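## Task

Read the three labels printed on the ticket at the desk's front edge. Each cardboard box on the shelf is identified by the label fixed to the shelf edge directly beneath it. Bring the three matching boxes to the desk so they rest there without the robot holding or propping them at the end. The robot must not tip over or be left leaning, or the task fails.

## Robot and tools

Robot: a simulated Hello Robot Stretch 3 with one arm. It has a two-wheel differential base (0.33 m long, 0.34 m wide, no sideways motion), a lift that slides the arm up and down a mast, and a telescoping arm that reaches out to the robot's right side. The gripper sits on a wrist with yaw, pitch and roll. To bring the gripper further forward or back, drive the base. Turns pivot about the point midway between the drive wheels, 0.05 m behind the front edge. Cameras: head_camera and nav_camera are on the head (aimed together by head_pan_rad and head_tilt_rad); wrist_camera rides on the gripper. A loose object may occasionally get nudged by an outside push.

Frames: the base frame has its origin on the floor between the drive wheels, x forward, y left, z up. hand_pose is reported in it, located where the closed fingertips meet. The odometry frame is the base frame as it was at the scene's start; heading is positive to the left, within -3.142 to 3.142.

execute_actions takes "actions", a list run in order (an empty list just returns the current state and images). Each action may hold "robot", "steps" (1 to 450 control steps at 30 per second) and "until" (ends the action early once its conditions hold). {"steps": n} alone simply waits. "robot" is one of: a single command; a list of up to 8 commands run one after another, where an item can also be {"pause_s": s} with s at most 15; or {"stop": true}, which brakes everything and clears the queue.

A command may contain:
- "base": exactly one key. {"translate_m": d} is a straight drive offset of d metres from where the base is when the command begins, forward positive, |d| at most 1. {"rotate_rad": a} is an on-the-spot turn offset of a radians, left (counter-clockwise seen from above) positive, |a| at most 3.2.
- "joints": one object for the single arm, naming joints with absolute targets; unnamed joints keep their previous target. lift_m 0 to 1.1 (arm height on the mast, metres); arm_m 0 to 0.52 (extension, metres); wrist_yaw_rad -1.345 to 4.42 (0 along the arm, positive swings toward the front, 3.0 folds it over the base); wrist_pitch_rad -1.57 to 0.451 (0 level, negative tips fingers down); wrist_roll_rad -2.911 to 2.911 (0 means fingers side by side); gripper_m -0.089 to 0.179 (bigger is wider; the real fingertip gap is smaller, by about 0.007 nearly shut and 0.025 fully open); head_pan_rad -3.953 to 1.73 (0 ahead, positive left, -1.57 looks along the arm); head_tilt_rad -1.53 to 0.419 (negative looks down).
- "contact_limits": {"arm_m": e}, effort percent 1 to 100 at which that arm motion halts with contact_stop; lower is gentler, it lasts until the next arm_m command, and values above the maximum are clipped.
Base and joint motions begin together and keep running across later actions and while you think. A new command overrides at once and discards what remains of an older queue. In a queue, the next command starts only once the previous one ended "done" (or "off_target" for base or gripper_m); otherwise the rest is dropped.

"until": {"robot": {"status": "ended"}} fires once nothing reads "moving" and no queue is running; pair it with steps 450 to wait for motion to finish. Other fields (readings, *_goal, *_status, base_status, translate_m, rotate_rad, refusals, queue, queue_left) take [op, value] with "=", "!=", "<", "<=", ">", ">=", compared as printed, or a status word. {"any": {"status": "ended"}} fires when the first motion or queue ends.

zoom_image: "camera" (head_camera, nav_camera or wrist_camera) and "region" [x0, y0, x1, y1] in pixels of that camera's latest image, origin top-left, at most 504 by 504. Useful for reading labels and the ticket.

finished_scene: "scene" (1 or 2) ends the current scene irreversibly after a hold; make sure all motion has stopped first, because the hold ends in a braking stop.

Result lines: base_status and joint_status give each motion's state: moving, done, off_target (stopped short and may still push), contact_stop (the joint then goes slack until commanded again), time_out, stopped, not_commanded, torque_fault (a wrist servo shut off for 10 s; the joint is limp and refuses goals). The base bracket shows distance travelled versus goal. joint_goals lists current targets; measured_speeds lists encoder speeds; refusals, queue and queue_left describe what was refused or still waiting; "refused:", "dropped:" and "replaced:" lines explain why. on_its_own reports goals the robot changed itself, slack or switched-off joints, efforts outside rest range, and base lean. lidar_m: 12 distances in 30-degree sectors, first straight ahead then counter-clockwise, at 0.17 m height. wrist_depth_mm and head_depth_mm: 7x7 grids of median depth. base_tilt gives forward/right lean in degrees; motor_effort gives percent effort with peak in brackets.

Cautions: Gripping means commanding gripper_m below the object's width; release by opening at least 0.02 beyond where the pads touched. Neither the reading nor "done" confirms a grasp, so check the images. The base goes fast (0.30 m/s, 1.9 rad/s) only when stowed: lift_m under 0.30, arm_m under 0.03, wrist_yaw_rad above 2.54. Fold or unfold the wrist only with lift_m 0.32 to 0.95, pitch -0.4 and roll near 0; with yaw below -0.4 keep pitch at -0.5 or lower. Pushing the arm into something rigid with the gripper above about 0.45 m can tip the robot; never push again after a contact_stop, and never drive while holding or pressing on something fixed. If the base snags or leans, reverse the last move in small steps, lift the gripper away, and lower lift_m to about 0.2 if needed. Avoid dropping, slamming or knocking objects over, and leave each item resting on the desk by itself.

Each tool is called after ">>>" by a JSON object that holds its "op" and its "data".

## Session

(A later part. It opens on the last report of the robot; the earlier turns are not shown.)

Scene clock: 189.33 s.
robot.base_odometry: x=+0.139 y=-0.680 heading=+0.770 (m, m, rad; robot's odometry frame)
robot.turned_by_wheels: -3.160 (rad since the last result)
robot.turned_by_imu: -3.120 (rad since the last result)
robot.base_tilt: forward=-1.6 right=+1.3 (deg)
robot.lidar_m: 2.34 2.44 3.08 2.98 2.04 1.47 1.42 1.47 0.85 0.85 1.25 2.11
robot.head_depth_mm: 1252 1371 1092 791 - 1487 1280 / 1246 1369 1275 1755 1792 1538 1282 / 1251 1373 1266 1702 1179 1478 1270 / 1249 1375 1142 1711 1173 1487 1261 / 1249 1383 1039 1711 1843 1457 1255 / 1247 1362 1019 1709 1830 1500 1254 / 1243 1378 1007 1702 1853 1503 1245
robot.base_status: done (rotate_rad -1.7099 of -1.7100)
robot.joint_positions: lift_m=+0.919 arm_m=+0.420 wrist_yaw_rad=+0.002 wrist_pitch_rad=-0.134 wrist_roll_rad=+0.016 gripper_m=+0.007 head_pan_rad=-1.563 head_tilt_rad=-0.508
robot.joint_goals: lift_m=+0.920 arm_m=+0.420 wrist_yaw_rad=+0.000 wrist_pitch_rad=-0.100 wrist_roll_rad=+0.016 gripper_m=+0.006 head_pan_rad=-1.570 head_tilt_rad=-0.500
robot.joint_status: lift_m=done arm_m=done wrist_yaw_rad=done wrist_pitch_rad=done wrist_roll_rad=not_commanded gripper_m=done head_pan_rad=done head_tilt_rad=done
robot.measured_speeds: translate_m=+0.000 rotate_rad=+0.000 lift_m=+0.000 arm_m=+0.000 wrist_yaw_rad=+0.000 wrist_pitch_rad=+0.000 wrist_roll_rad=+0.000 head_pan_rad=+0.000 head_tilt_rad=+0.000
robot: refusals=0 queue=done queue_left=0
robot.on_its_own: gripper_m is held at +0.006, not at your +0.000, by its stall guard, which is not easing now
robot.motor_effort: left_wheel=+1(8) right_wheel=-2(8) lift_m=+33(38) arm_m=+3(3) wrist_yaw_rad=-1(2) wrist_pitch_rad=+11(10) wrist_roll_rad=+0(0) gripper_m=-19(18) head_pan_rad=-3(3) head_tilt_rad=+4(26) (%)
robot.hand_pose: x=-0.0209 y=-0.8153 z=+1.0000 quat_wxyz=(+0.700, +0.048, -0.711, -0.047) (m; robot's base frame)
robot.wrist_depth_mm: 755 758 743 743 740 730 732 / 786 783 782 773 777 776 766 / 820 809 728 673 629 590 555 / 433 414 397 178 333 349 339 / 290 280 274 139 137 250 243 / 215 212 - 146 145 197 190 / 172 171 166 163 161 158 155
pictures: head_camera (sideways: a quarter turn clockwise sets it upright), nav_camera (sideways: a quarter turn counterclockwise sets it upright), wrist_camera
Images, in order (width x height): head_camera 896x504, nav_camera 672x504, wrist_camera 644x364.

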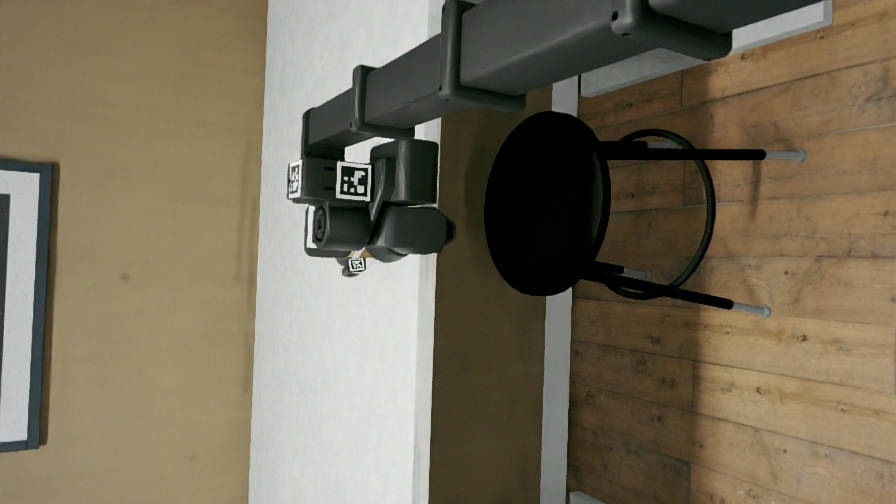

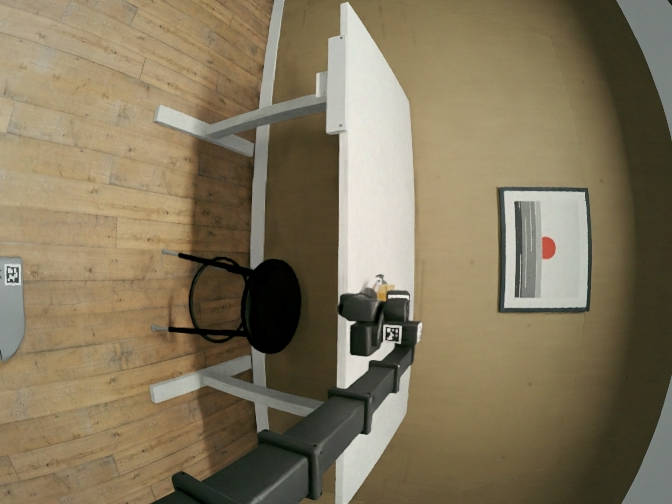

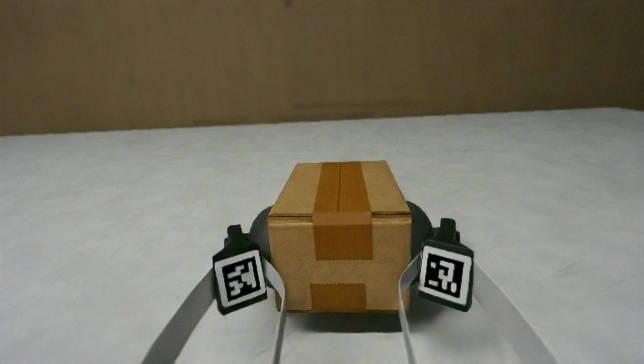

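>>> {"op": "execute_actions", "data": {"actions": [{"robot":[{"joints":{"lift_m":0.904}},{"joints":{"gripper_m":0.12}},{"joints":{"arm_m":0,"lift_m":0.92}},{"base":{"rotate_rad":1.15},"joints":{"lift_m":0.29,"wrist_yaw_rad":2.7,"wrist_pitch_rad":-0.2,"gripper_m":0.05}},{"base":{"translate_m":1}},{"base":{"translate_m":1}},{"base":{"translate_m":0.61}},{"base":{"rotate_rad":2.01}}],"steps":450,"until":{"robot":{"status":"ended"}}},{"steps":450,"until":{"robot":{"status":"ended"}}},{"robot":{"joints":{"lift_m":0.47,"wrist_yaw_rad":0,"wrist_pitch_rad":-0.1,"gripper_m":0.17,"head_tilt_rad":-0.85}},"steps":450,"until":{"robot":{"status":"ended"}}}]}}

Scene clock: 224.93 s.
robot.base_odometry: x=-0.754 y=+1.772 heading=-2.353 (m, m, rad; robot's odometry frame)
robot.turned_by_wheels: +3.160 (rad since the last result)
robot.turned_by_imu: +3.137 (rad since the last result)
robot.base_tilt: forward=-1.8 right=+1.4 (deg)
robot.lidar_m: 2.53 2.61 3.45 3.44 1.81 1.31 0.80 0.84 0.90 0.62 0.95 1.24
robot.head_depth_mm: 637 873 1049 1086 1353 1273 1128 / 627 869 1048 1072 1346 1268 1145 / 623 872 1035 1099 1339 1267 - / 616 865 1037 1067 1331 1310 - / 609 843 987 1042 1324 1258 1114 / 534 669 1079 1377 1440 1258 1105 / 790 921 1101 1376 1442 1233 1108
robot.base_status: done (rotate_rad +2.0099 of +2.0100)
robot.joint_positions: lift_m=+0.469 arm_m=+0.003 wrist_yaw_rad=+0.004 wrist_pitch_rad=-0.123 wrist_roll_rad=+0.016 gripper_m=+0.170 head_pan_rad=-1.563 head_tilt_rad=-0.839
robot.joint_goals: lift_m=+0.470 arm_m=+0.000 wrist_yaw_rad=+0.000 wrist_pitch_rad=-0.100 wrist_roll_rad=+0.016 gripper_m=+0.170 head_pan_rad=-1.570 head_tilt_rad=-0.850
robot.joint_status: lift_m=done arm_m=done wrist_yaw_rad=done wrist_pitch_rad=done wrist_roll_rad=not_commanded gripper_m=done head_pan_rad=done head_tilt_rad=done
robot.measured_speeds: translate_m=+0.000 rotate_rad=+0.000 lift_m=+0.000 arm_m=+0.000 wrist_yaw_rad=+0.000 wrist_pitch_rad=+0.000 wrist_roll_rad=+0.000 head_pan_rad=+0.000 head_tilt_rad=+0.000
robot: refusals=0 queue=done queue_left=0
robot.motor_effort: left_wheel=-3(9) right_wheel=+1(8) lift_m=+32(34) arm_m=-4(2) wrist_yaw_rad=-3(4) wrist_pitch_rad=+7(12) wrist_roll_rad=+0(0) gripper_m=+0(85) head_pan_rad=-3(4) head_tilt_rad=-5(29) (%)
robot.hand_pose: x=-0.0205 y=-0.3990 z=+0.5529 quat_wxyz=(+0.700, +0.045, -0.711, -0.043) (m; robot's base frame)
robot.wrist_depth_mm: 609 605 521 558 565 561 567 / 640 632 512 586 592 595 590 / 664 666 489 618 620 608 614 / 695 702 475 487 516 476 467 / 742 730 410 408 414 405 398 / 784 - 604 709 714 717 - / 803 813 594 689 668 662 630
pictures: head_camera (sideways: a quarter turn clockwise sets it upright), nav_camera (sideways: a quarter turn counterclockwise sets it upright), wrist_camera
Images, in order (width x height): head_camera 896x504, nav_camera 672x504, wrist_camera 644x364.

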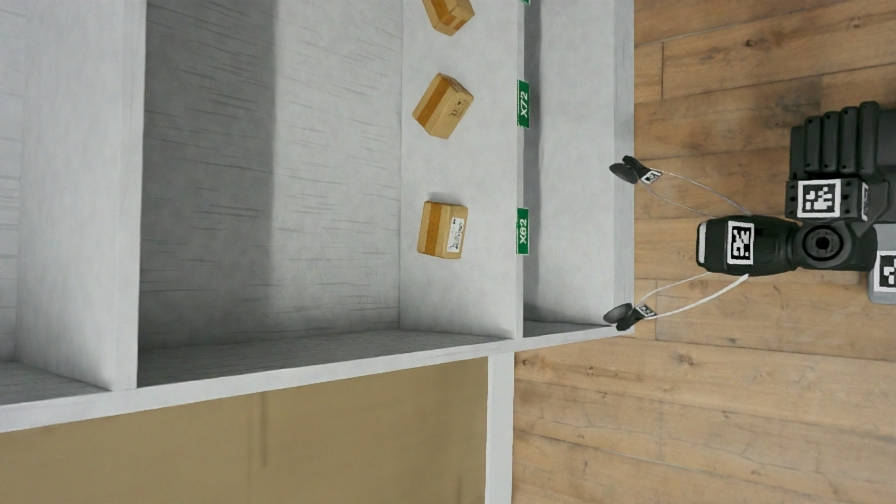

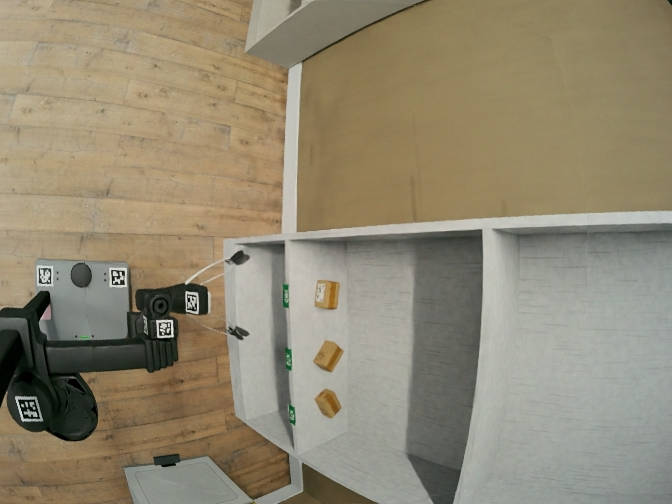

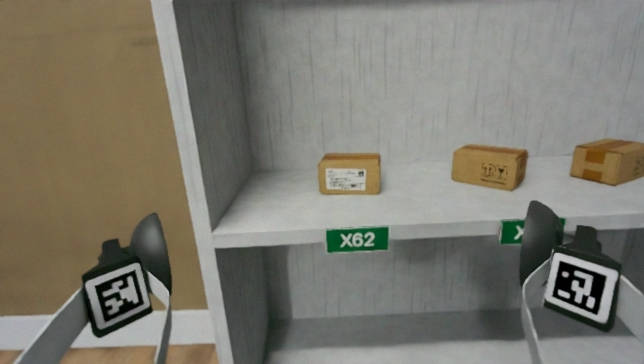

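>>> {"op": "execute_actions", "data": {"actions": [{"robot":{"base":{"translate_m":-0.02},"joints":{"arm_m":0.33,"lift_m":0.405,"wrist_yaw_rad":-0.03}},"steps":450,"until":{"robot":{"status":"ended"}}}]}}

Scene clock: 230.70 s.
robot.base_odometry: x=-0.739 y=+1.786 heading=-2.353 (m, m, rad; robot's odometry frame)
robot.turned_by_wheels: +0.000 (rad since the last result)
robot.turned_by_imu: +0.001 (rad since the last result)
robot.base_tilt: forward=-1.7 right=+1.3 (deg)
robot.lidar_m: 2.54 2.63 3.41 3.43 1.78 1.29 0.78 0.81 0.88 0.62 0.62 1.26
robot.head_depth_mm: 635 871 1043 1085 1347 1269 1124 / 626 877 1044 1082 1350 1269 1125 / 622 872 1043 1108 1343 1261 1127 / 615 867 1041 1071 1338 1259 1126 / 608 867 1009 1065 1300 1261 1114 / 547 693 819 1329 1439 1256 1118 / 777 925 1105 1376 1429 1253 1106
robot.base_status: done (translate_m -0.0200 of -0.0200)
robot.joint_positions: lift_m=+0.406 arm_m=+0.330 wrist_yaw_rad=-0.028 wrist_pitch_rad=-0.122 wrist_roll_rad=+0.016 gripper_m=+0.170 head_pan_rad=-1.563 head_tilt_rad=-0.839
robot.joint_goals: lift_m=+0.405 arm_m=+0.330 wrist_yaw_rad=-0.030 wrist_pitch_rad=-0.100 wrist_roll_rad=+0.016 gripper_m=+0.170 head_pan_rad=-1.570 head_tilt_rad=-0.850
robot.joint_status: lift_m=done arm_m=done wrist_yaw_rad=done wrist_pitch_rad=done wrist_roll_rad=not_commanded gripper_m=done head_pan_rad=done head_tilt_rad=done
robot.measured_speeds: translate_m=+0.000 rotate_rad=+0.000 lift_m=+0.000 arm_m=+0.000 wrist_yaw_rad=+0.000 wrist_pitch_rad=+0.000 wrist_roll_rad=+0.000 head_pan_rad=+0.000 head_tilt_rad=+0.000
robot: refusals=0 queue=done queue_left=0
robot.motor_effort: left_wheel=-2(7) right_wheel=+1(2) lift_m=+12(33) arm_m=+3(5) wrist_yaw_rad=+0(2) wrist_pitch_rad=+7(7) wrist_roll_rad=+0(0) gripper_m=+1(1) head_pan_rad=-3(3) head_tilt_rad=-6(5) (%)
robot.hand_pose: x=-0.0284 y=-0.7259 z=+0.4890 quat_wxyz=(+0.700, +0.033, -0.712, -0.054) (m; robot's base frame)
robot.wrist_depth_mm: 237 266 268 271 273 275 280 / 233 276 280 283 287 289 292 / 229 289 295 296 302 302 306 / 226 302 305 195 307 313 205 / 225 265 162 153 151 227 197 / 195 - 171 161 162 174 - / - 150 150 147 145 143 136
pictures: head_camera (sideways: a quarter turn clockwise sets it upright), nav_camera (sideways: a quarter turn counterclockwise sets it upright), wrist_camera
Images, in order (width x height): head_camera 896x504, nav_camera 672x504, wrist_camera 644x364.

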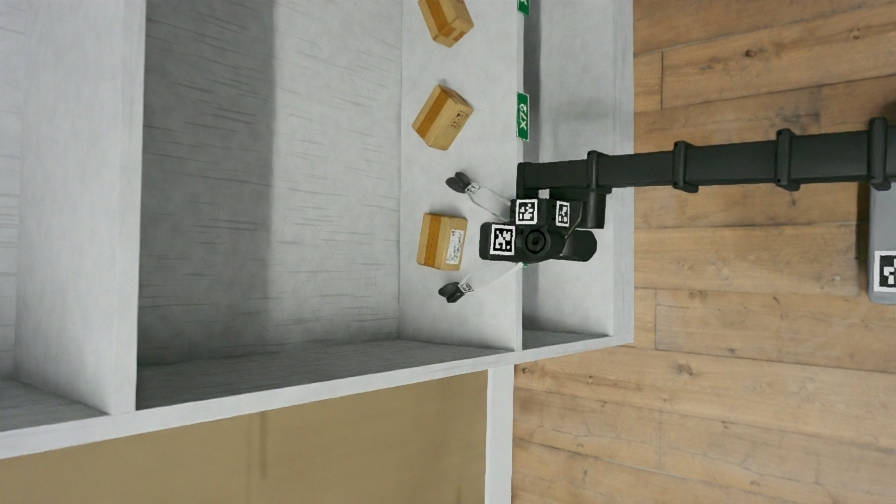

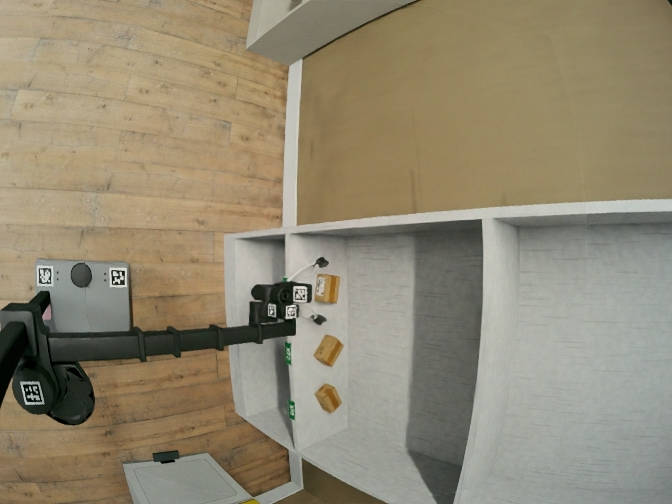

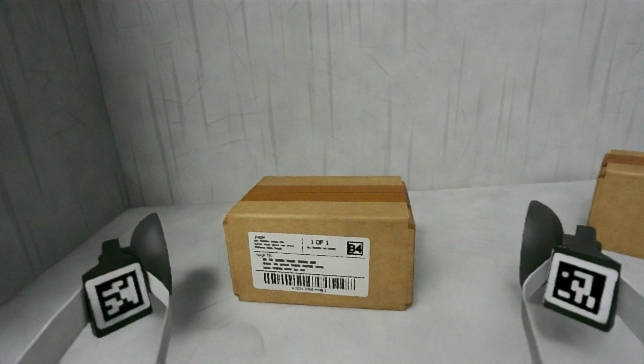

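>>> {"op": "execute_actions", "data": {"actions": [{"robot":[{"joints":{"arm_m":0.345,"lift_m":0.4,"wrist_yaw_rad":0.03}},{"joints":{"gripper_m":0.03}},{"joints":{"lift_m":0.44}},{"joints":{"arm_m":0}},{"joints":{"wrist_yaw_rad":2.7,"wrist_pitch_rad":-0.2,"lift_m":0.29}}],"steps":450,"until":{"robot":{"status":"ended"}}}]}}

Scene clock: 244.43 s.
robot.base_odometry: x=-0.739 y=+1.786 heading=-2.353 (m, m, rad; robot's odometry frame)
robot.turned_by_wheels: +0.000 (rad since the last result)
robot.turned_by_imu: +0.002 (rad since the last result)
robot.base_tilt: forward=-1.7 right=+1.4 (deg)
robot.lidar_m: 2.54 2.62 3.41 3.42 1.79 1.28 0.78 0.81 0.88 0.62 0.63 1.26
robot.head_depth_mm: 634 873 1042 1086 1341 1273 1131 / 630 871 1046 1081 1345 1264 1117 / 621 868 1038 1110 1343 1267 1161 / 615 868 1041 1096 1333 1265 1157 / 608 865 1008 1068 1296 1254 1105 / 548 692 818 1332 1432 1253 1108 / 776 922 1108 1377 1424 1240 1104
robot.base_status: done (translate_m -0.0200 of -0.0200)
robot.joint_positions: lift_m=+0.290 arm_m=+0.003 wrist_yaw_rad=+2.696 wrist_pitch_rad=-0.225 wrist_roll_rad=+0.016 gripper_m=+0.047 head_pan_rad=-1.563 head_tilt_rad=-0.839
robot.joint_goals: lift_m=+0.290 arm_m=+0.000 wrist_yaw_rad=+2.700 wrist_pitch_rad=-0.200 wrist_roll_rad=+0.016 gripper_m=+0.046 head_pan_rad=-1.570 head_tilt_rad=-0.850
robot.joint_status: lift_m=done arm_m=done wrist_yaw_rad=done wrist_pitch_rad=done wrist_roll_rad=not_commanded gripper_m=done head_pan_rad=done head_tilt_rad=done
robot.measured_speeds: translate_m=+0.000 rotate_rad=+0.000 lift_m=+0.000 arm_m=+0.000 wrist_yaw_rad=+0.000 wrist_pitch_rad=+0.000 wrist_roll_rad=+0.000 head_pan_rad=+0.000 head_tilt_rad=+0.000
robot: refusals=0 queue=done queue_left=0
robot.on_its_own: gripper_m is held at +0.046, not at your +0.030, by its stall guard, which is not easing now
robot.motor_effort: left_wheel=-2(3) right_wheel=+1(2) lift_m=+13(35) arm_m=-3(3) wrist_yaw_rad=+3(4) wrist_pitch_rad=+8(9) wrist_roll_rad=+0(0) gripper_m=-19(95) head_pan_rad=-3(3) head_tilt_rad=-4(5) (%)
robot.hand_pose: x=+0.0840 y=+0.0729 z=+0.3485 quat_wxyz=(+0.232, +0.708, -0.079, +0.662) (m; robot's base frame)
robot.wrist_depth_mm: - - - - - - - / - - - - - - - / - - - - - - - / - - - 179 554 952 936 / 873 818 144 137 129 761 717 / - 656 151 143 134 - 584 / - 537 523 504 496 502 492
pictures: head_camera (sideways: a quarter turn clockwise sets it upright), nav_camera (sideways: a quarter turn counterclockwise sets it upright), wrist_camera
Images, in order (width x height): head_camera 896x504, nav_camera 672x504, wrist_camera 644x364.

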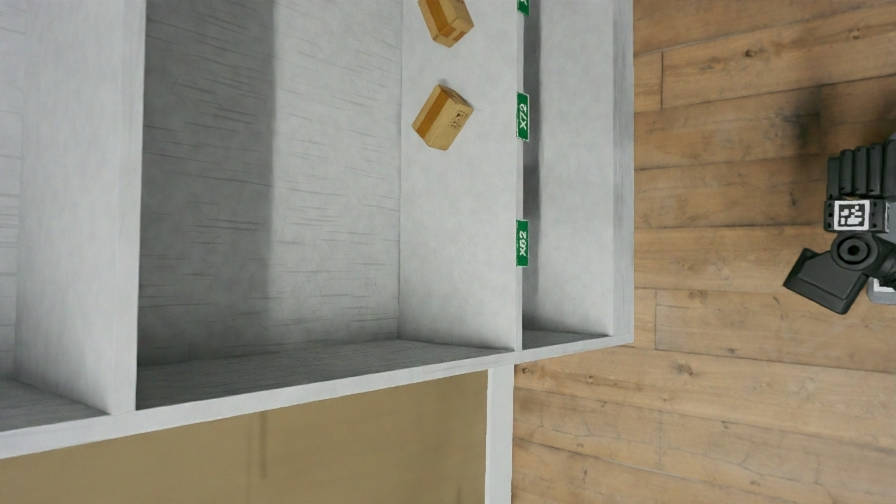

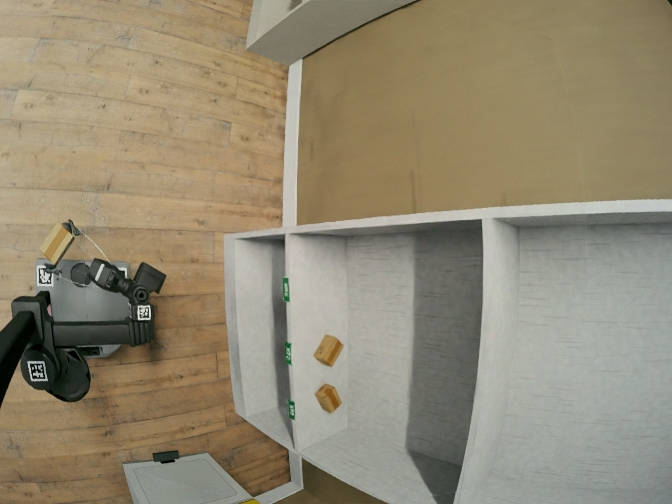

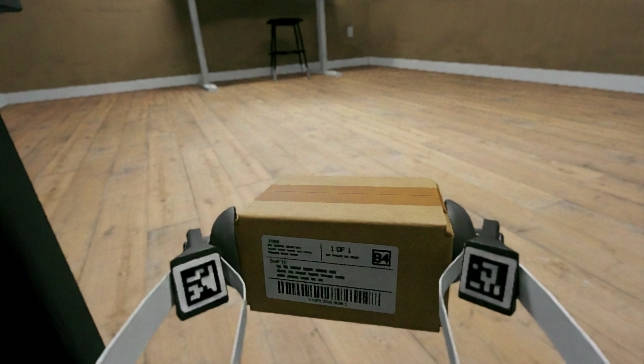

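>>> {"op": "execute_actions", "data": {"actions": [{"robot":[{"base":{"rotate_rad":-1.905}},{"base":{"translate_m":-1}},{"base":{"translate_m":-1}},{"base":{"translate_m":-0.52}},{"base":{"rotate_rad":-1.255}},{"joints":{"lift_m":0.925,"wrist_yaw_rad":0,"wrist_pitch_rad":-0.1,"head_tilt_rad":-0.5}},{"joints":{"arm_m":0.42}},{"joints":{"lift_m":0.904}}],"steps":450,"until":{"robot":{"status":"ended"}}},{"steps":450,"until":{"robot":{"status":"ended"}}}]}}

>>> {"op": "execute_actions", "data": {"actions": [{"robot":[{"joints":{"gripper_m":0.15}},{"joints":{"arm_m":0,"lift_m":0.92}},{"base":{"rotate_rad":1.14},"joints":{"lift_m":0.29,"wrist_yaw_rad":2.7,"wrist_pitch_rad":-0.2,"gripper_m":0.05}},{"base":{"translate_m":1}},{"base":{"translate_m":1}},{"base":{"translate_m":0.63}},{"base":{"rotate_rad":2.02}}],"steps":450,"until":{"robot":{"status":"ended"}}},{"steps":450,"until":{"robot":{"status":"ended"}}},{"robot":{"base":{"translate_m":-0.1},"joints":{"lift_m":0.47,"wrist_yaw_rad":0,"wrist_pitch_rad":-0.1,"gripper_m":0.17,"head_tilt_rad":-0.85}},"steps":450,"until":{"robot":{"status":"ended"}}}]}}

Scene clock: 285.57 s.
robot.base_odometry: x=+0.366 y=-0.478 heading=+0.770 (m, m, rad; robot's odometry frame)
robot.turned_by_wheels: -3.160 (rad since the last result)
robot.turned_by_imu: -3.121 (rad since the last result)
robot.base_tilt: forward=-1.6 right=+1.3 (deg)
robot.lidar_m: 2.04 2.13 2.89 3.01 2.45 1.79 1.72 1.78 0.89 0.89 1.09 2.08
robot.head_depth_mm: 1230 1344 1097 790 - - 1245 / 1233 1356 1178 - 1477 1492 1273 / 1237 1355 1247 1738 1835 1525 1274 / 1236 1355 1142 1747 1852 1517 1261 / 1241 1359 1037 794 1817 1514 1256 / 1234 1359 1024 748 1829 1504 1254 / 1234 1363 1008 745 1705 1456 1240
robot.base_status: done (rotate_rad -1.2549 of -1.2550)
robot.joint_positions: lift_m=+0.904 arm_m=+0.420 wrist_yaw_rad=+0.002 wrist_pitch_rad=-0.134 wrist_roll_rad=+0.016 gripper_m=+0.047 head_pan_rad=-1.563 head_tilt_rad=-0.507
robot.joint_goals: lift_m=+0.904 arm_m=+0.420 wrist_yaw_rad=+0.000 wrist_pitch_rad=-0.100 wrist_roll_rad=+0.016 gripper_m=+0.046 head_pan_rad=-1.570 head_tilt_rad=-0.500
robot.joint_status: lift_m=done arm_m=done wrist_yaw_rad=done wrist_pitch_rad=done wrist_roll_rad=not_commanded gripper_m=done head_pan_rad=done head_tilt_rad=done
robot.measured_speeds: translate_m=+0.000 rotate_rad=+0.000 lift_m=+0.000 arm_m=+0.000 wrist_yaw_rad=+0.000 wrist_pitch_rad=+0.000 wrist_roll_rad=+0.000 head_pan_rad=+0.000 head_tilt_rad=+0.000
robot: refusals=0 queue=done queue_left=0
robot.on_its_own: gripper_m is held at +0.046, not at your +0.030, by its stall guard, which is not easing now
robot.motor_effort: left_wheel=+1(9) right_wheel=-2(6) lift_m=+13(37) arm_m=+3(2) wrist_yaw_rad=-1(3) wrist_pitch_rad=+11(14) wrist_roll_rad=+0(0) gripper_m=-20(18) head_pan_rad=-3(4) head_tilt_rad=+3(25) (%)
robot.hand_pose: x=-0.0209 y=-0.8153 z=+0.9851 quat_wxyz=(+0.700, +0.048, -0.711, -0.047) (m; robot's base frame)
robot.wrist_depth_mm: 733 740 723 725 716 728 715 / 768 759 781 747 765 749 744 / 790 696 645 596 551 515 488 / 381 364 351 178 234 311 298 / 252 247 144 137 129 230 214 / 191 189 151 143 135 - 168 / 152 150 146 144 139 139 139
pictures: head_camera (sideways: a quarter turn clockwise sets it upright), nav_camera (sideways: a quarter turn counterclockwise sets it upright), wrist_camera
Images, in order (width x height): head_camera 896x504, nav_camera 672x504, wrist_camera 644x364.

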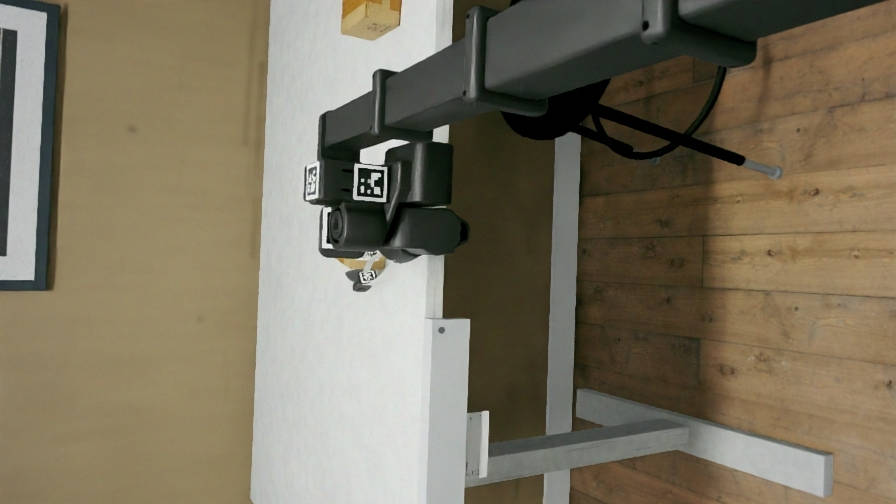

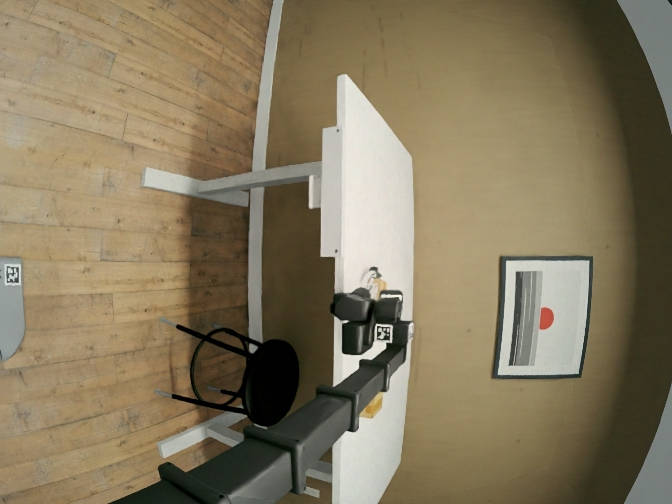

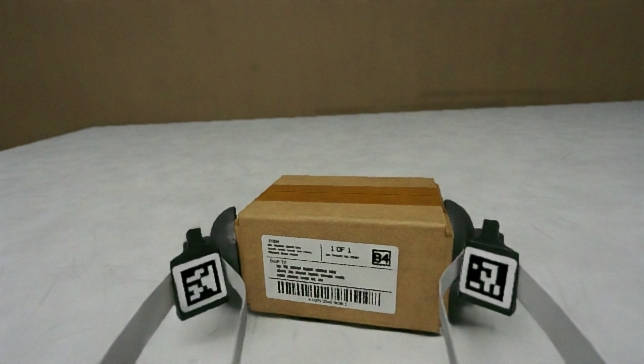

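Scene clock: 316.33 s.
robot.base_odometry: x=-0.438 y=+2.073 heading=-2.353 (m, m, rad; robot's odometry frame)
robot.turned_by_wheels: +3.160 (rad since the last result)
robot.turned_by_imu: +3.136 (rad since the last result)
robot.base_tilt: forward=-1.6 right=+1.4 (deg)
robot.lidar_m: 2.37 3.05 3.55 3.47 1.20 0.87 0.38 0.39 0.56 0.80 0.82 1.30
robot.head_depth_mm: 604 653 1075 1377 1468 1104 1034 / 629 850 919 1030 1437 1266 1144 / 623 884 1059 1101 1355 1275 - / 615 890 1058 1070 1362 1306 - / 610 886 1057 1065 1361 1257 1113 / 603 879 1053 1085 1347 1254 1110 / 597 882 1056 1085 1349 1246 1105
robot.base_status: done (translate_m -0.1000 of -0.1000)
robot.joint_positions: lift_m=+0.469 arm_m=+0.003 wrist_yaw_rad=+0.004 wrist_pitch_rad=-0.123 wrist_roll_rad=+0.016 gripper_m=+0.170 head_pan_rad=-1.564 head_tilt_rad=-0.839
robot.joint_goals: lift_m=+0.470 arm_m=+0.000 wrist_yaw_rad=+0.000 wrist_pitch_rad=-0.100 wrist_roll_rad=+0.016 gripper_m=+0.170 head_pan_rad=-1.570 head_tilt_rad=-0.850
robot.joint_status: lift_m=done arm_m=done wrist_yaw_rad=done wrist_pitch_rad=done wrist_roll_rad=not_commanded gripper_m=done head_pan_rad=done head_tilt_rad=done
robot.measured_speeds: translate_m=+0.000 rotate_rad=+0.000 lift_m=+0.000 arm_m=+0.000 wrist_yaw_rad=+0.000 wrist_pitch_rad=+0.000 wrist_roll_rad=+0.000 head_pan_rad=+0.000 head_tilt_rad=+0.000
robot: refusals=0 queue=done queue_left=0
robot.motor_effort: left_wheel=-2(10) right_wheel=+2(7) lift_m=+33(34) arm_m=-3(0) wrist_yaw_rad=-2(4) wrist_pitch_rad=+7(12) wrist_roll_rad=+0(0) gripper_m=+2(84) head_pan_rad=-3(3) head_tilt_rad=-5(28) (%)
robot.hand_pose: x=-0.0205 y=-0.3990 z=+0.5529 quat_wxyz=(+0.700, +0.045, -0.711, -0.043) (m; robot's base frame)
robot.wrist_depth_mm: 577 565 579 579 570 389 598 / 594 596 598 603 589 426 635 / 626 624 633 626 619 432 670 / 611 596 510 500 529 478 695 / 426 429 440 425 544 424 726 / 634 - 738 739 732 501 - / 625 693 699 688 651 714 740
pictures: head_camera (sideways: a quarter turn clockwise sets it upright), nav_camera (sideways: a quarter turn counterclockwise sets it upright), wrist_camera
Images, in order (width x height): head_camera 896x504, nav_camera 672x504, wrist_camera 644x364.

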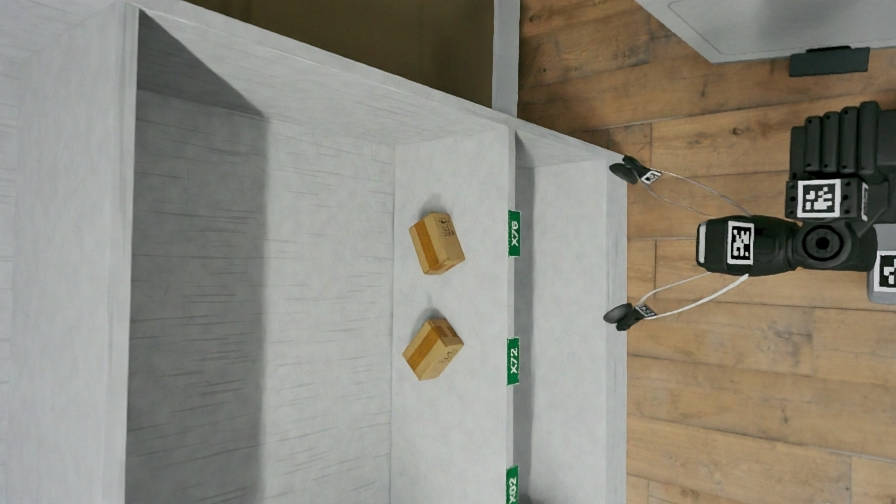

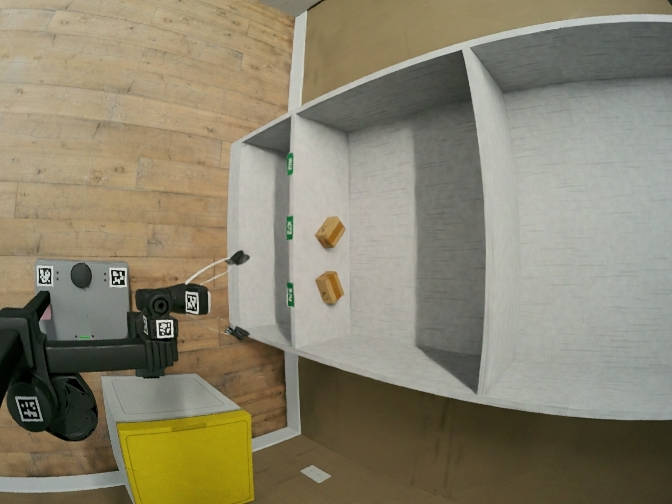

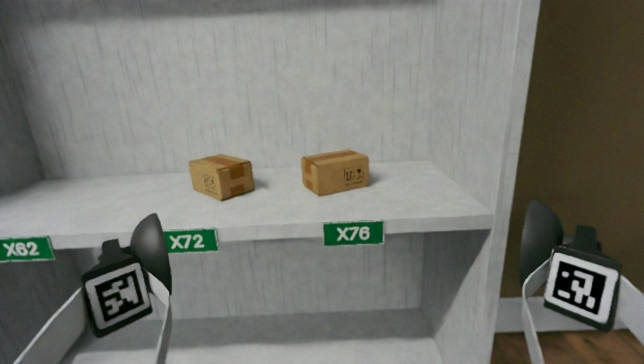

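>>> {"op": "execute_actions", "data": {"actions": [{"robot":[{"base":{"rotate_rad":-0.2},"joints":{"lift_m":0.48,"wrist_yaw_rad":0.68,"gripper_m":0.16}},{"joints":{"arm_m":0.4}},{"joints":{"lift_m":0.45}}],"steps":450,"until":{"robot":{"status":"ended"}}}]}}

Scene clock: 325.33 s.
robot.base_odometry: x=-0.438 y=+2.073 heading=-2.553 (m, m, rad; robot's odometry frame)
robot.turned_by_wheels: -0.200 (rad since the last result)
robot.turned_by_imu: -0.197 (rad since the last result)
robot.base_tilt: forward=-1.6 right=+1.3 (deg)
robot.lidar_m: 1.62 2.95 3.54 3.51 1.55 0.94 0.56 0.38 0.47 0.67 0.89 0.82
robot.head_depth_mm: 867 1022 1244 1570 989 893 924 / 831 997 1206 1530 1465 1222 1116 / 589 708 864 1377 1424 1250 1136 / 613 903 1058 1127 1358 1264 1131 / 607 884 1057 1055 1342 1254 1110 / 600 862 1019 1062 1300 1254 1109 / 595 844 998 1050 1266 1247 1107
robot.base_status: done (rotate_rad -0.1999 of -0.2000)
robot.joint_positions: lift_m=+0.451 arm_m=+0.400 wrist_yaw_rad=+0.677 wrist_pitch_rad=-0.122 wrist_roll_rad=+0.016 gripper_m=+0.160 head_pan_rad=-1.564 head_tilt_rad=-0.840
robot.joint_goals: lift_m=+0.450 arm_m=+0.400 wrist_yaw_rad=+0.680 wrist_pitch_rad=-0.100 wrist_roll_rad=+0.016 gripper_m=+0.160 head_pan_rad=-1.570 head_tilt_rad=-0.850
robot.joint_status: lift_m=done arm_m=done wrist_yaw_rad=done wrist_pitch_rad=done wrist_roll_rad=not_commanded gripper_m=done head_pan_rad=done head_tilt_rad=done
robot.measured_speeds: translate_m=+0.000 rotate_rad=+0.000 lift_m=+0.000 arm_m=+0.000 wrist_yaw_rad=+0.000 wrist_pitch_rad=+0.000 wrist_roll_rad=+0.000 head_pan_rad=+0.000 head_tilt_rad=+0.000
robot: refusals=0 queue=done queue_left=0
robot.motor_effort: left_wheel=+1(5) right_wheel=-2(5) lift_m=+13(33) arm_m=+3(3) wrist_yaw_rad=+2(2) wrist_pitch_rad=+7(7) wrist_roll_rad=+0(0) gripper_m=+0(49) head_pan_rad=-4(3) head_tilt_rad=-5(5) (%)
robot.hand_pose: x=+0.1361 y=-0.7405 z=+0.5341 quat_wxyz=(+0.675, +0.277, -0.657, +0.191) (m; robot's base frame)
robot.wrist_depth_mm: 434 367 313 276 245 220 199 / 471 394 334 289 256 228 208 / 495 417 354 305 267 239 215 / 506 446 375 320 280 248 224 / 365 257 343 317 290 266 229 / 272 - 261 174 177 244 231 / 222 207 209 150 149 199 189
pictures: head_camera (sideways: a quarter turn clockwise sets it upright), nav_camera (sideways: a quarter turn counterclockwise sets it upright), wrist_camera
Images, in order (width x height): head_camera 896x504, nav_camera 672x504, wrist_camera 644x364.

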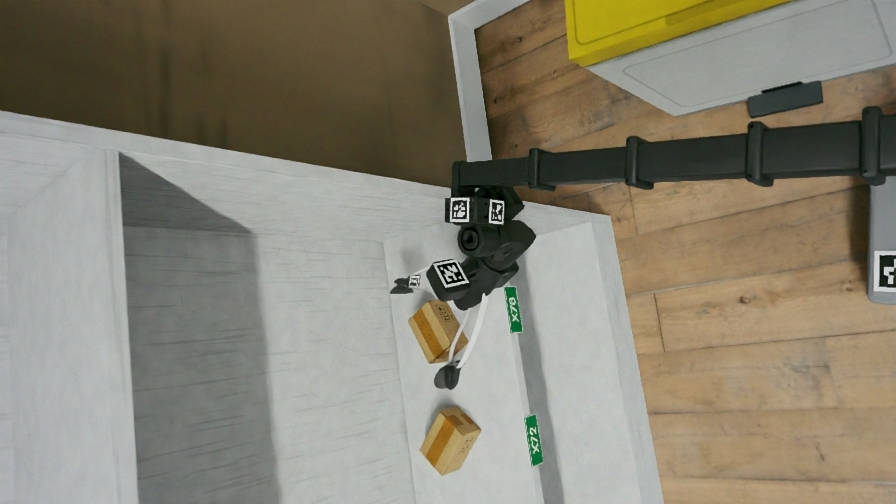

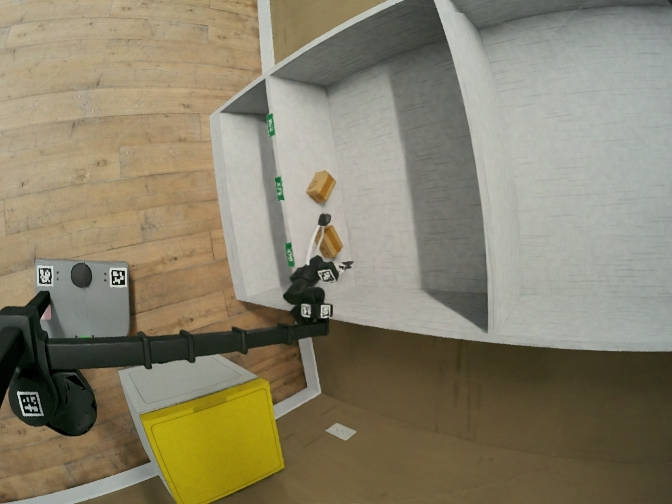

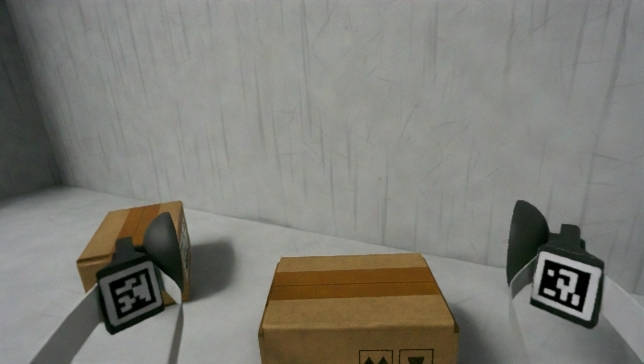

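>>> {"op": "execute_actions", "data": {"actions": [{"robot":[{"joints":{"lift_m":0.4}},{"joints":{"gripper_m":0.03}},{"joints":{"lift_m":0.47}},{"joints":{"arm_m":0}},{"base":{"translate_m":0.1},"joints":{"wrist_yaw_rad":2.7,"wrist_pitch_rad":-0.2,"lift_m":0.29}},{"base":{"rotate_rad":1.44}}],"steps":450,"until":{"robot":{"status":"ended"}}}]}}

>>> {"op": "execute_actions", "data": {"actions": [{"steps":90,"until":{"robot":{"status":"ended"}}},{"robot":[{"base":{"translate_m":1}},{"base":{"translate_m":1}},{"base":{"translate_m":0.54}},{"base":{"rotate_rad":1.9}},{"joints":{"lift_m":0.925,"wrist_yaw_rad":0,"wrist_pitch_rad":-0.1,"head_tilt_rad":-0.5}},{"joints":{"arm_m":0.42}},{"joints":{"lift_m":0.904}}],"steps":450,"until":{"robot":{"status":"ended"}}},{"steps":450,"until":{"robot":{"status":"ended"}}}]}}

Scene clock: 343.43 s.
robot.base_odometry: x=-0.522 y=+2.017 heading=-1.113 (m, m, rad; robot's odometry frame)
robot.turned_by_wheels: +1.440 (rad since the last result)
robot.turned_by_imu: +1.426 (rad since the last result)
robot.base_tilt: forward=-1.7 right=+1.3 (deg)
robot.lidar_m: 3.52 2.22 1.14 0.93 0.50 0.54 0.69 0.87 0.74 1.52 2.85 3.14
robot.head_depth_mm: 1285 1376 1488 1606 1266 1223 1128 / 1402 1586 1804 1714 1466 1273 1116 / 1369 1583 1907 1704 1449 1271 1160 / 1991 2163 1987 1696 1441 1262 1157 / 2566 2520 2054 1684 1436 1254 1111 / 2498 2567 2028 1685 1439 1250 1109 / 2445 2558 2016 1661 1425 1249 1102
robot.base_status: done (rotate_rad +1.4399 of +1.4400)
robot.joint_positions: lift_m=+0.290 arm_m=+0.003 wrist_yaw_rad=+2.697 wrist_pitch_rad=-0.225 wrist_roll_rad=+0.016 gripper_m=+0.044 head_pan_rad=-1.564 head_tilt_rad=-0.840
robot.joint_goals: lift_m=+0.290 arm_m=+0.000 wrist_yaw_rad=+2.700 wrist_pitch_rad=-0.200 wrist_roll_rad=+0.016 gripper_m=+0.043 head_pan_rad=-1.570 head_tilt_rad=-0.850
robot.joint_status: lift_m=done arm_m=done wrist_yaw_rad=done wrist_pitch_rad=done wrist_roll_rad=not_commanded gripper_m=done head_pan_rad=done head_tilt_rad=done
robot.measured_speeds: translate_m=+0.000 rotate_rad=+0.000 lift_m=+0.000 arm_m=+0.000 wrist_yaw_rad=+0.000 wrist_pitch_rad=+0.000 wrist_roll_rad=+0.000 head_pan_rad=+0.000 head_tilt_rad=+0.000
robot: refusals=0 queue=done queue_left=0
robot.on_its_own: gripper_m is held at +0.043, not at your +0.030, by its stall guard, which is not easing now
robot.motor_effort: left_wheel=-2(8) right_wheel=+1(8) lift_m=+14(35) arm_m=-3(2) wrist_yaw_rad=+2(2) wrist_pitch_rad=+8(7) wrist_roll_rad=+0(0) gripper_m=-19(97) head_pan_rad=-3(3) head_tilt_rad=-6(5) (%)
robot.hand_pose: x=+0.0840 y=+0.0730 z=+0.3486 quat_wxyz=(+0.232, +0.708, -0.079, +0.662) (m; robot's base frame)
robot.wrist_depth_mm: 714 825 - - - - - / 724 847 - - - - - / 755 889 - - - - - / 798 904 - 178 934 957 932 / 799 821 134 132 130 758 721 / - 655 139 137 136 - 582 / - 545 517 496 495 494 490
pictures: head_camera (sideways: a quarter turn clockwise sets it upright), nav_camera (sideways: a quarter turn counterclockwise sets it upright), wrist_camera
Images, in order (width x height): head_camera 896x504, nav_camera 672x504, wrist_camera 644x364.

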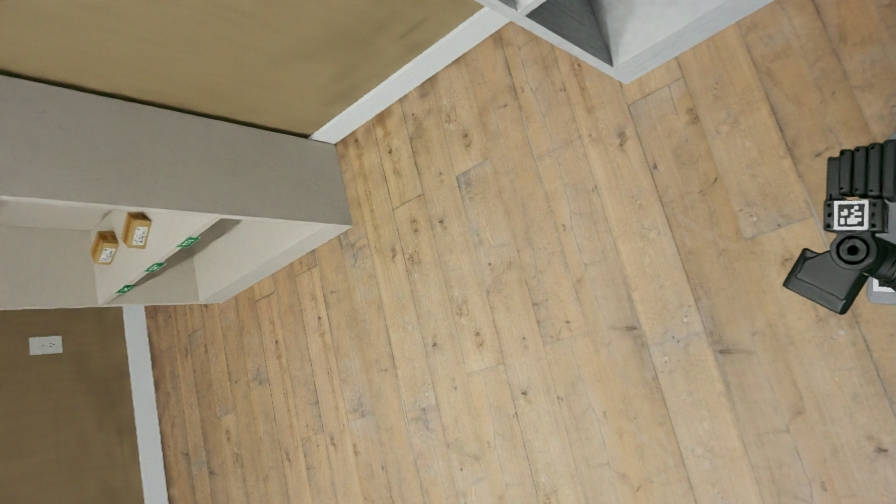

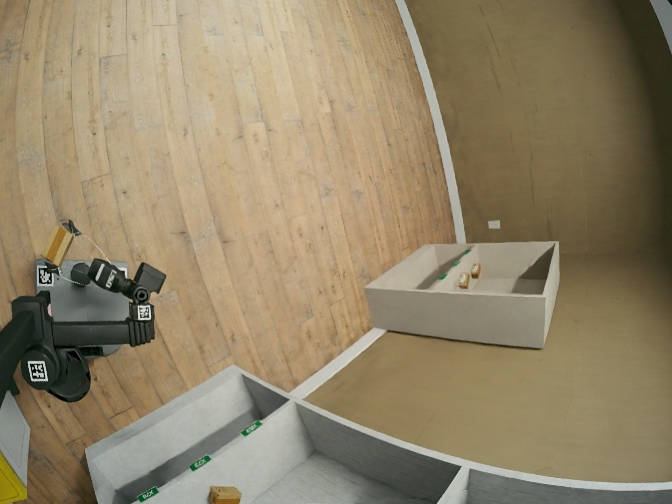

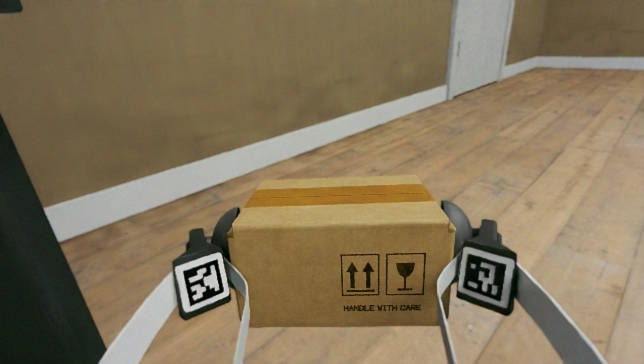

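Scene clock: 370.87 s.
robot.base_odometry: x=+0.600 y=-0.261 heading=+0.786 (m, m, rad; robot's odometry frame)
robot.turned_by_wheels: +1.900 (rad since the last result)
robot.turned_by_imu: +1.885 (rad since the last result)
robot.base_tilt: forward=-1.7 right=+1.3 (deg)
robot.lidar_m: 1.80 1.86 2.46 2.99 2.92 2.07 1.96 2.01 0.99 1.05 1.54 1.92
robot.head_depth_mm: 1252 1394 1096 831 - - 1245 / 1264 1384 1178 - 1854 1548 1275 / 1254 1367 1247 1786 1858 1526 1262 / 1244 1357 1148 776 1856 1517 1255 / 1248 1371 1036 798 1830 1475 1252 / 1237 1352 1022 1183 1808 1508 1246 / 1233 1360 1445 1675 1818 1495 1247
robot.base_status: done (rotate_rad +1.8999 of +1.9000)
robot.joint_positions: lift_m=+0.904 arm_m=+0.420 wrist_yaw_rad=+0.002 wrist_pitch_rad=-0.134 wrist_roll_rad=+0.016 gripper_m=+0.044 head_pan_rad=-1.564 head_tilt_rad=-0.507
robot.joint_goals: lift_m=+0.904 arm_m=+0.420 wrist_yaw_rad=+0.000 wrist_pitch_rad=-0.100 wrist_roll_rad=+0.016 gripper_m=+0.043 head_pan_rad=-1.570 head_tilt_rad=-0.500
robot.joint_status: lift_m=done arm_m=done wrist_yaw_rad=done wrist_pitch_rad=done wrist_roll_rad=not_commanded gripper_m=done head_pan_rad=done head_tilt_rad=done
robot.measured_speeds: translate_m=+0.000 rotate_rad=+0.000 lift_m=+0.000 arm_m=+0.000 wrist_yaw_rad=+0.000 wrist_pitch_rad=+0.000 wrist_roll_rad=+0.000 head_pan_rad=+0.000 head_tilt_rad=+0.000
robot: refusals=0 queue=done queue_left=0
robot.on_its_own: gripper_m is held at +0.043, not at your +0.030, by its stall guard, which is not easing now
robot.motor_effort: left_wheel=-3(8) right_wheel=+1(7) lift_m=+13(35) arm_m=+3(2) wrist_yaw_rad=-1(3) wrist_pitch_rad=+11(12) wrist_roll_rad=+0(0) gripper_m=-18(19) head_pan_rad=-3(3) head_tilt_rad=+4(24) (%)
robot.hand_pose: x=-0.0209 y=-0.8153 z=+0.9852 quat_wxyz=(+0.700, +0.048, -0.711, -0.047) (m; robot's base frame)
robot.wrist_depth_mm: 726 729 739 737 741 752 754 / 758 767 776 775 779 789 779 / 807 794 637 604 557 523 494 / 385 364 349 178 294 310 260 / 253 246 134 131 130 231 203 / 190 188 139 137 136 - 168 / 152 150 146 142 141 139 137
pictures: head_camera (sideways: a quarter turn clockwise sets it upright), nav_camera (sideways: a quarter turn counterclockwise sets it upright), wrist_camera
Images, in order (width x height): head_camera 896x504, nav_camera 672x504, wrist_camera 644x364.

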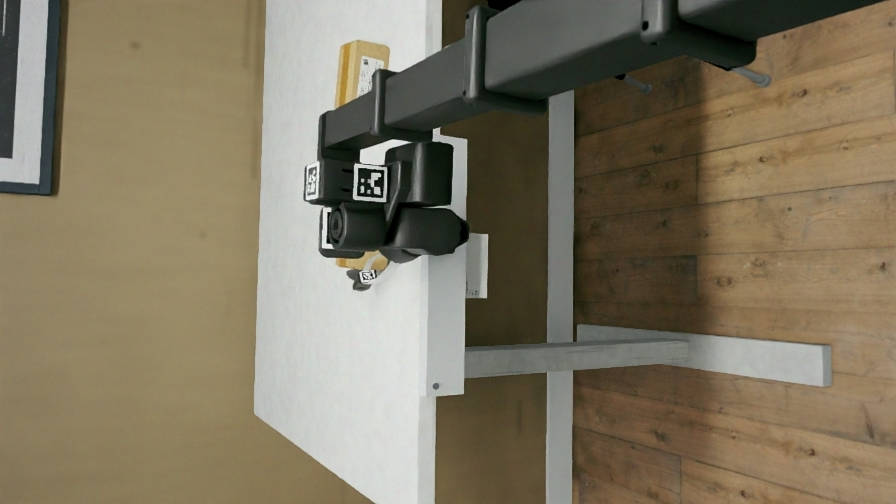

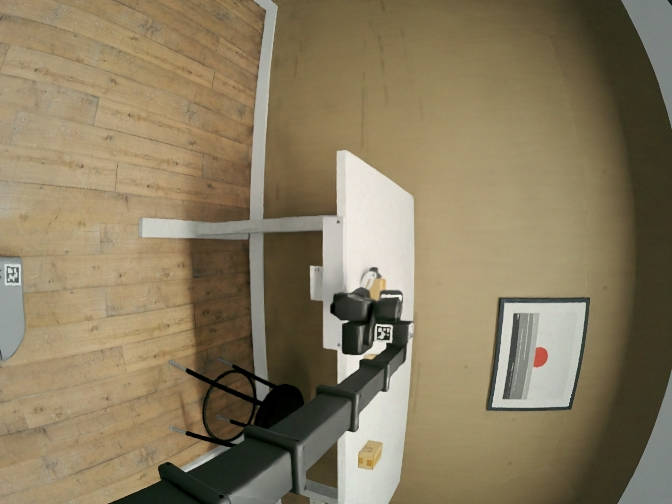

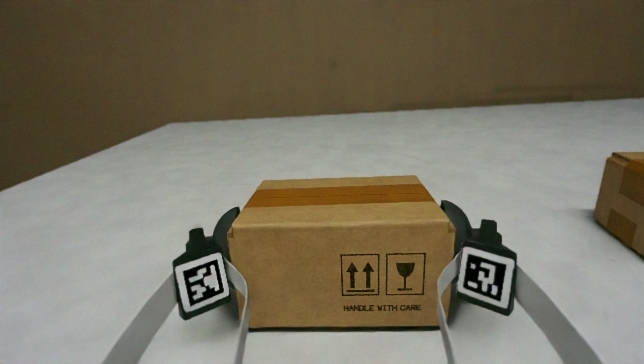

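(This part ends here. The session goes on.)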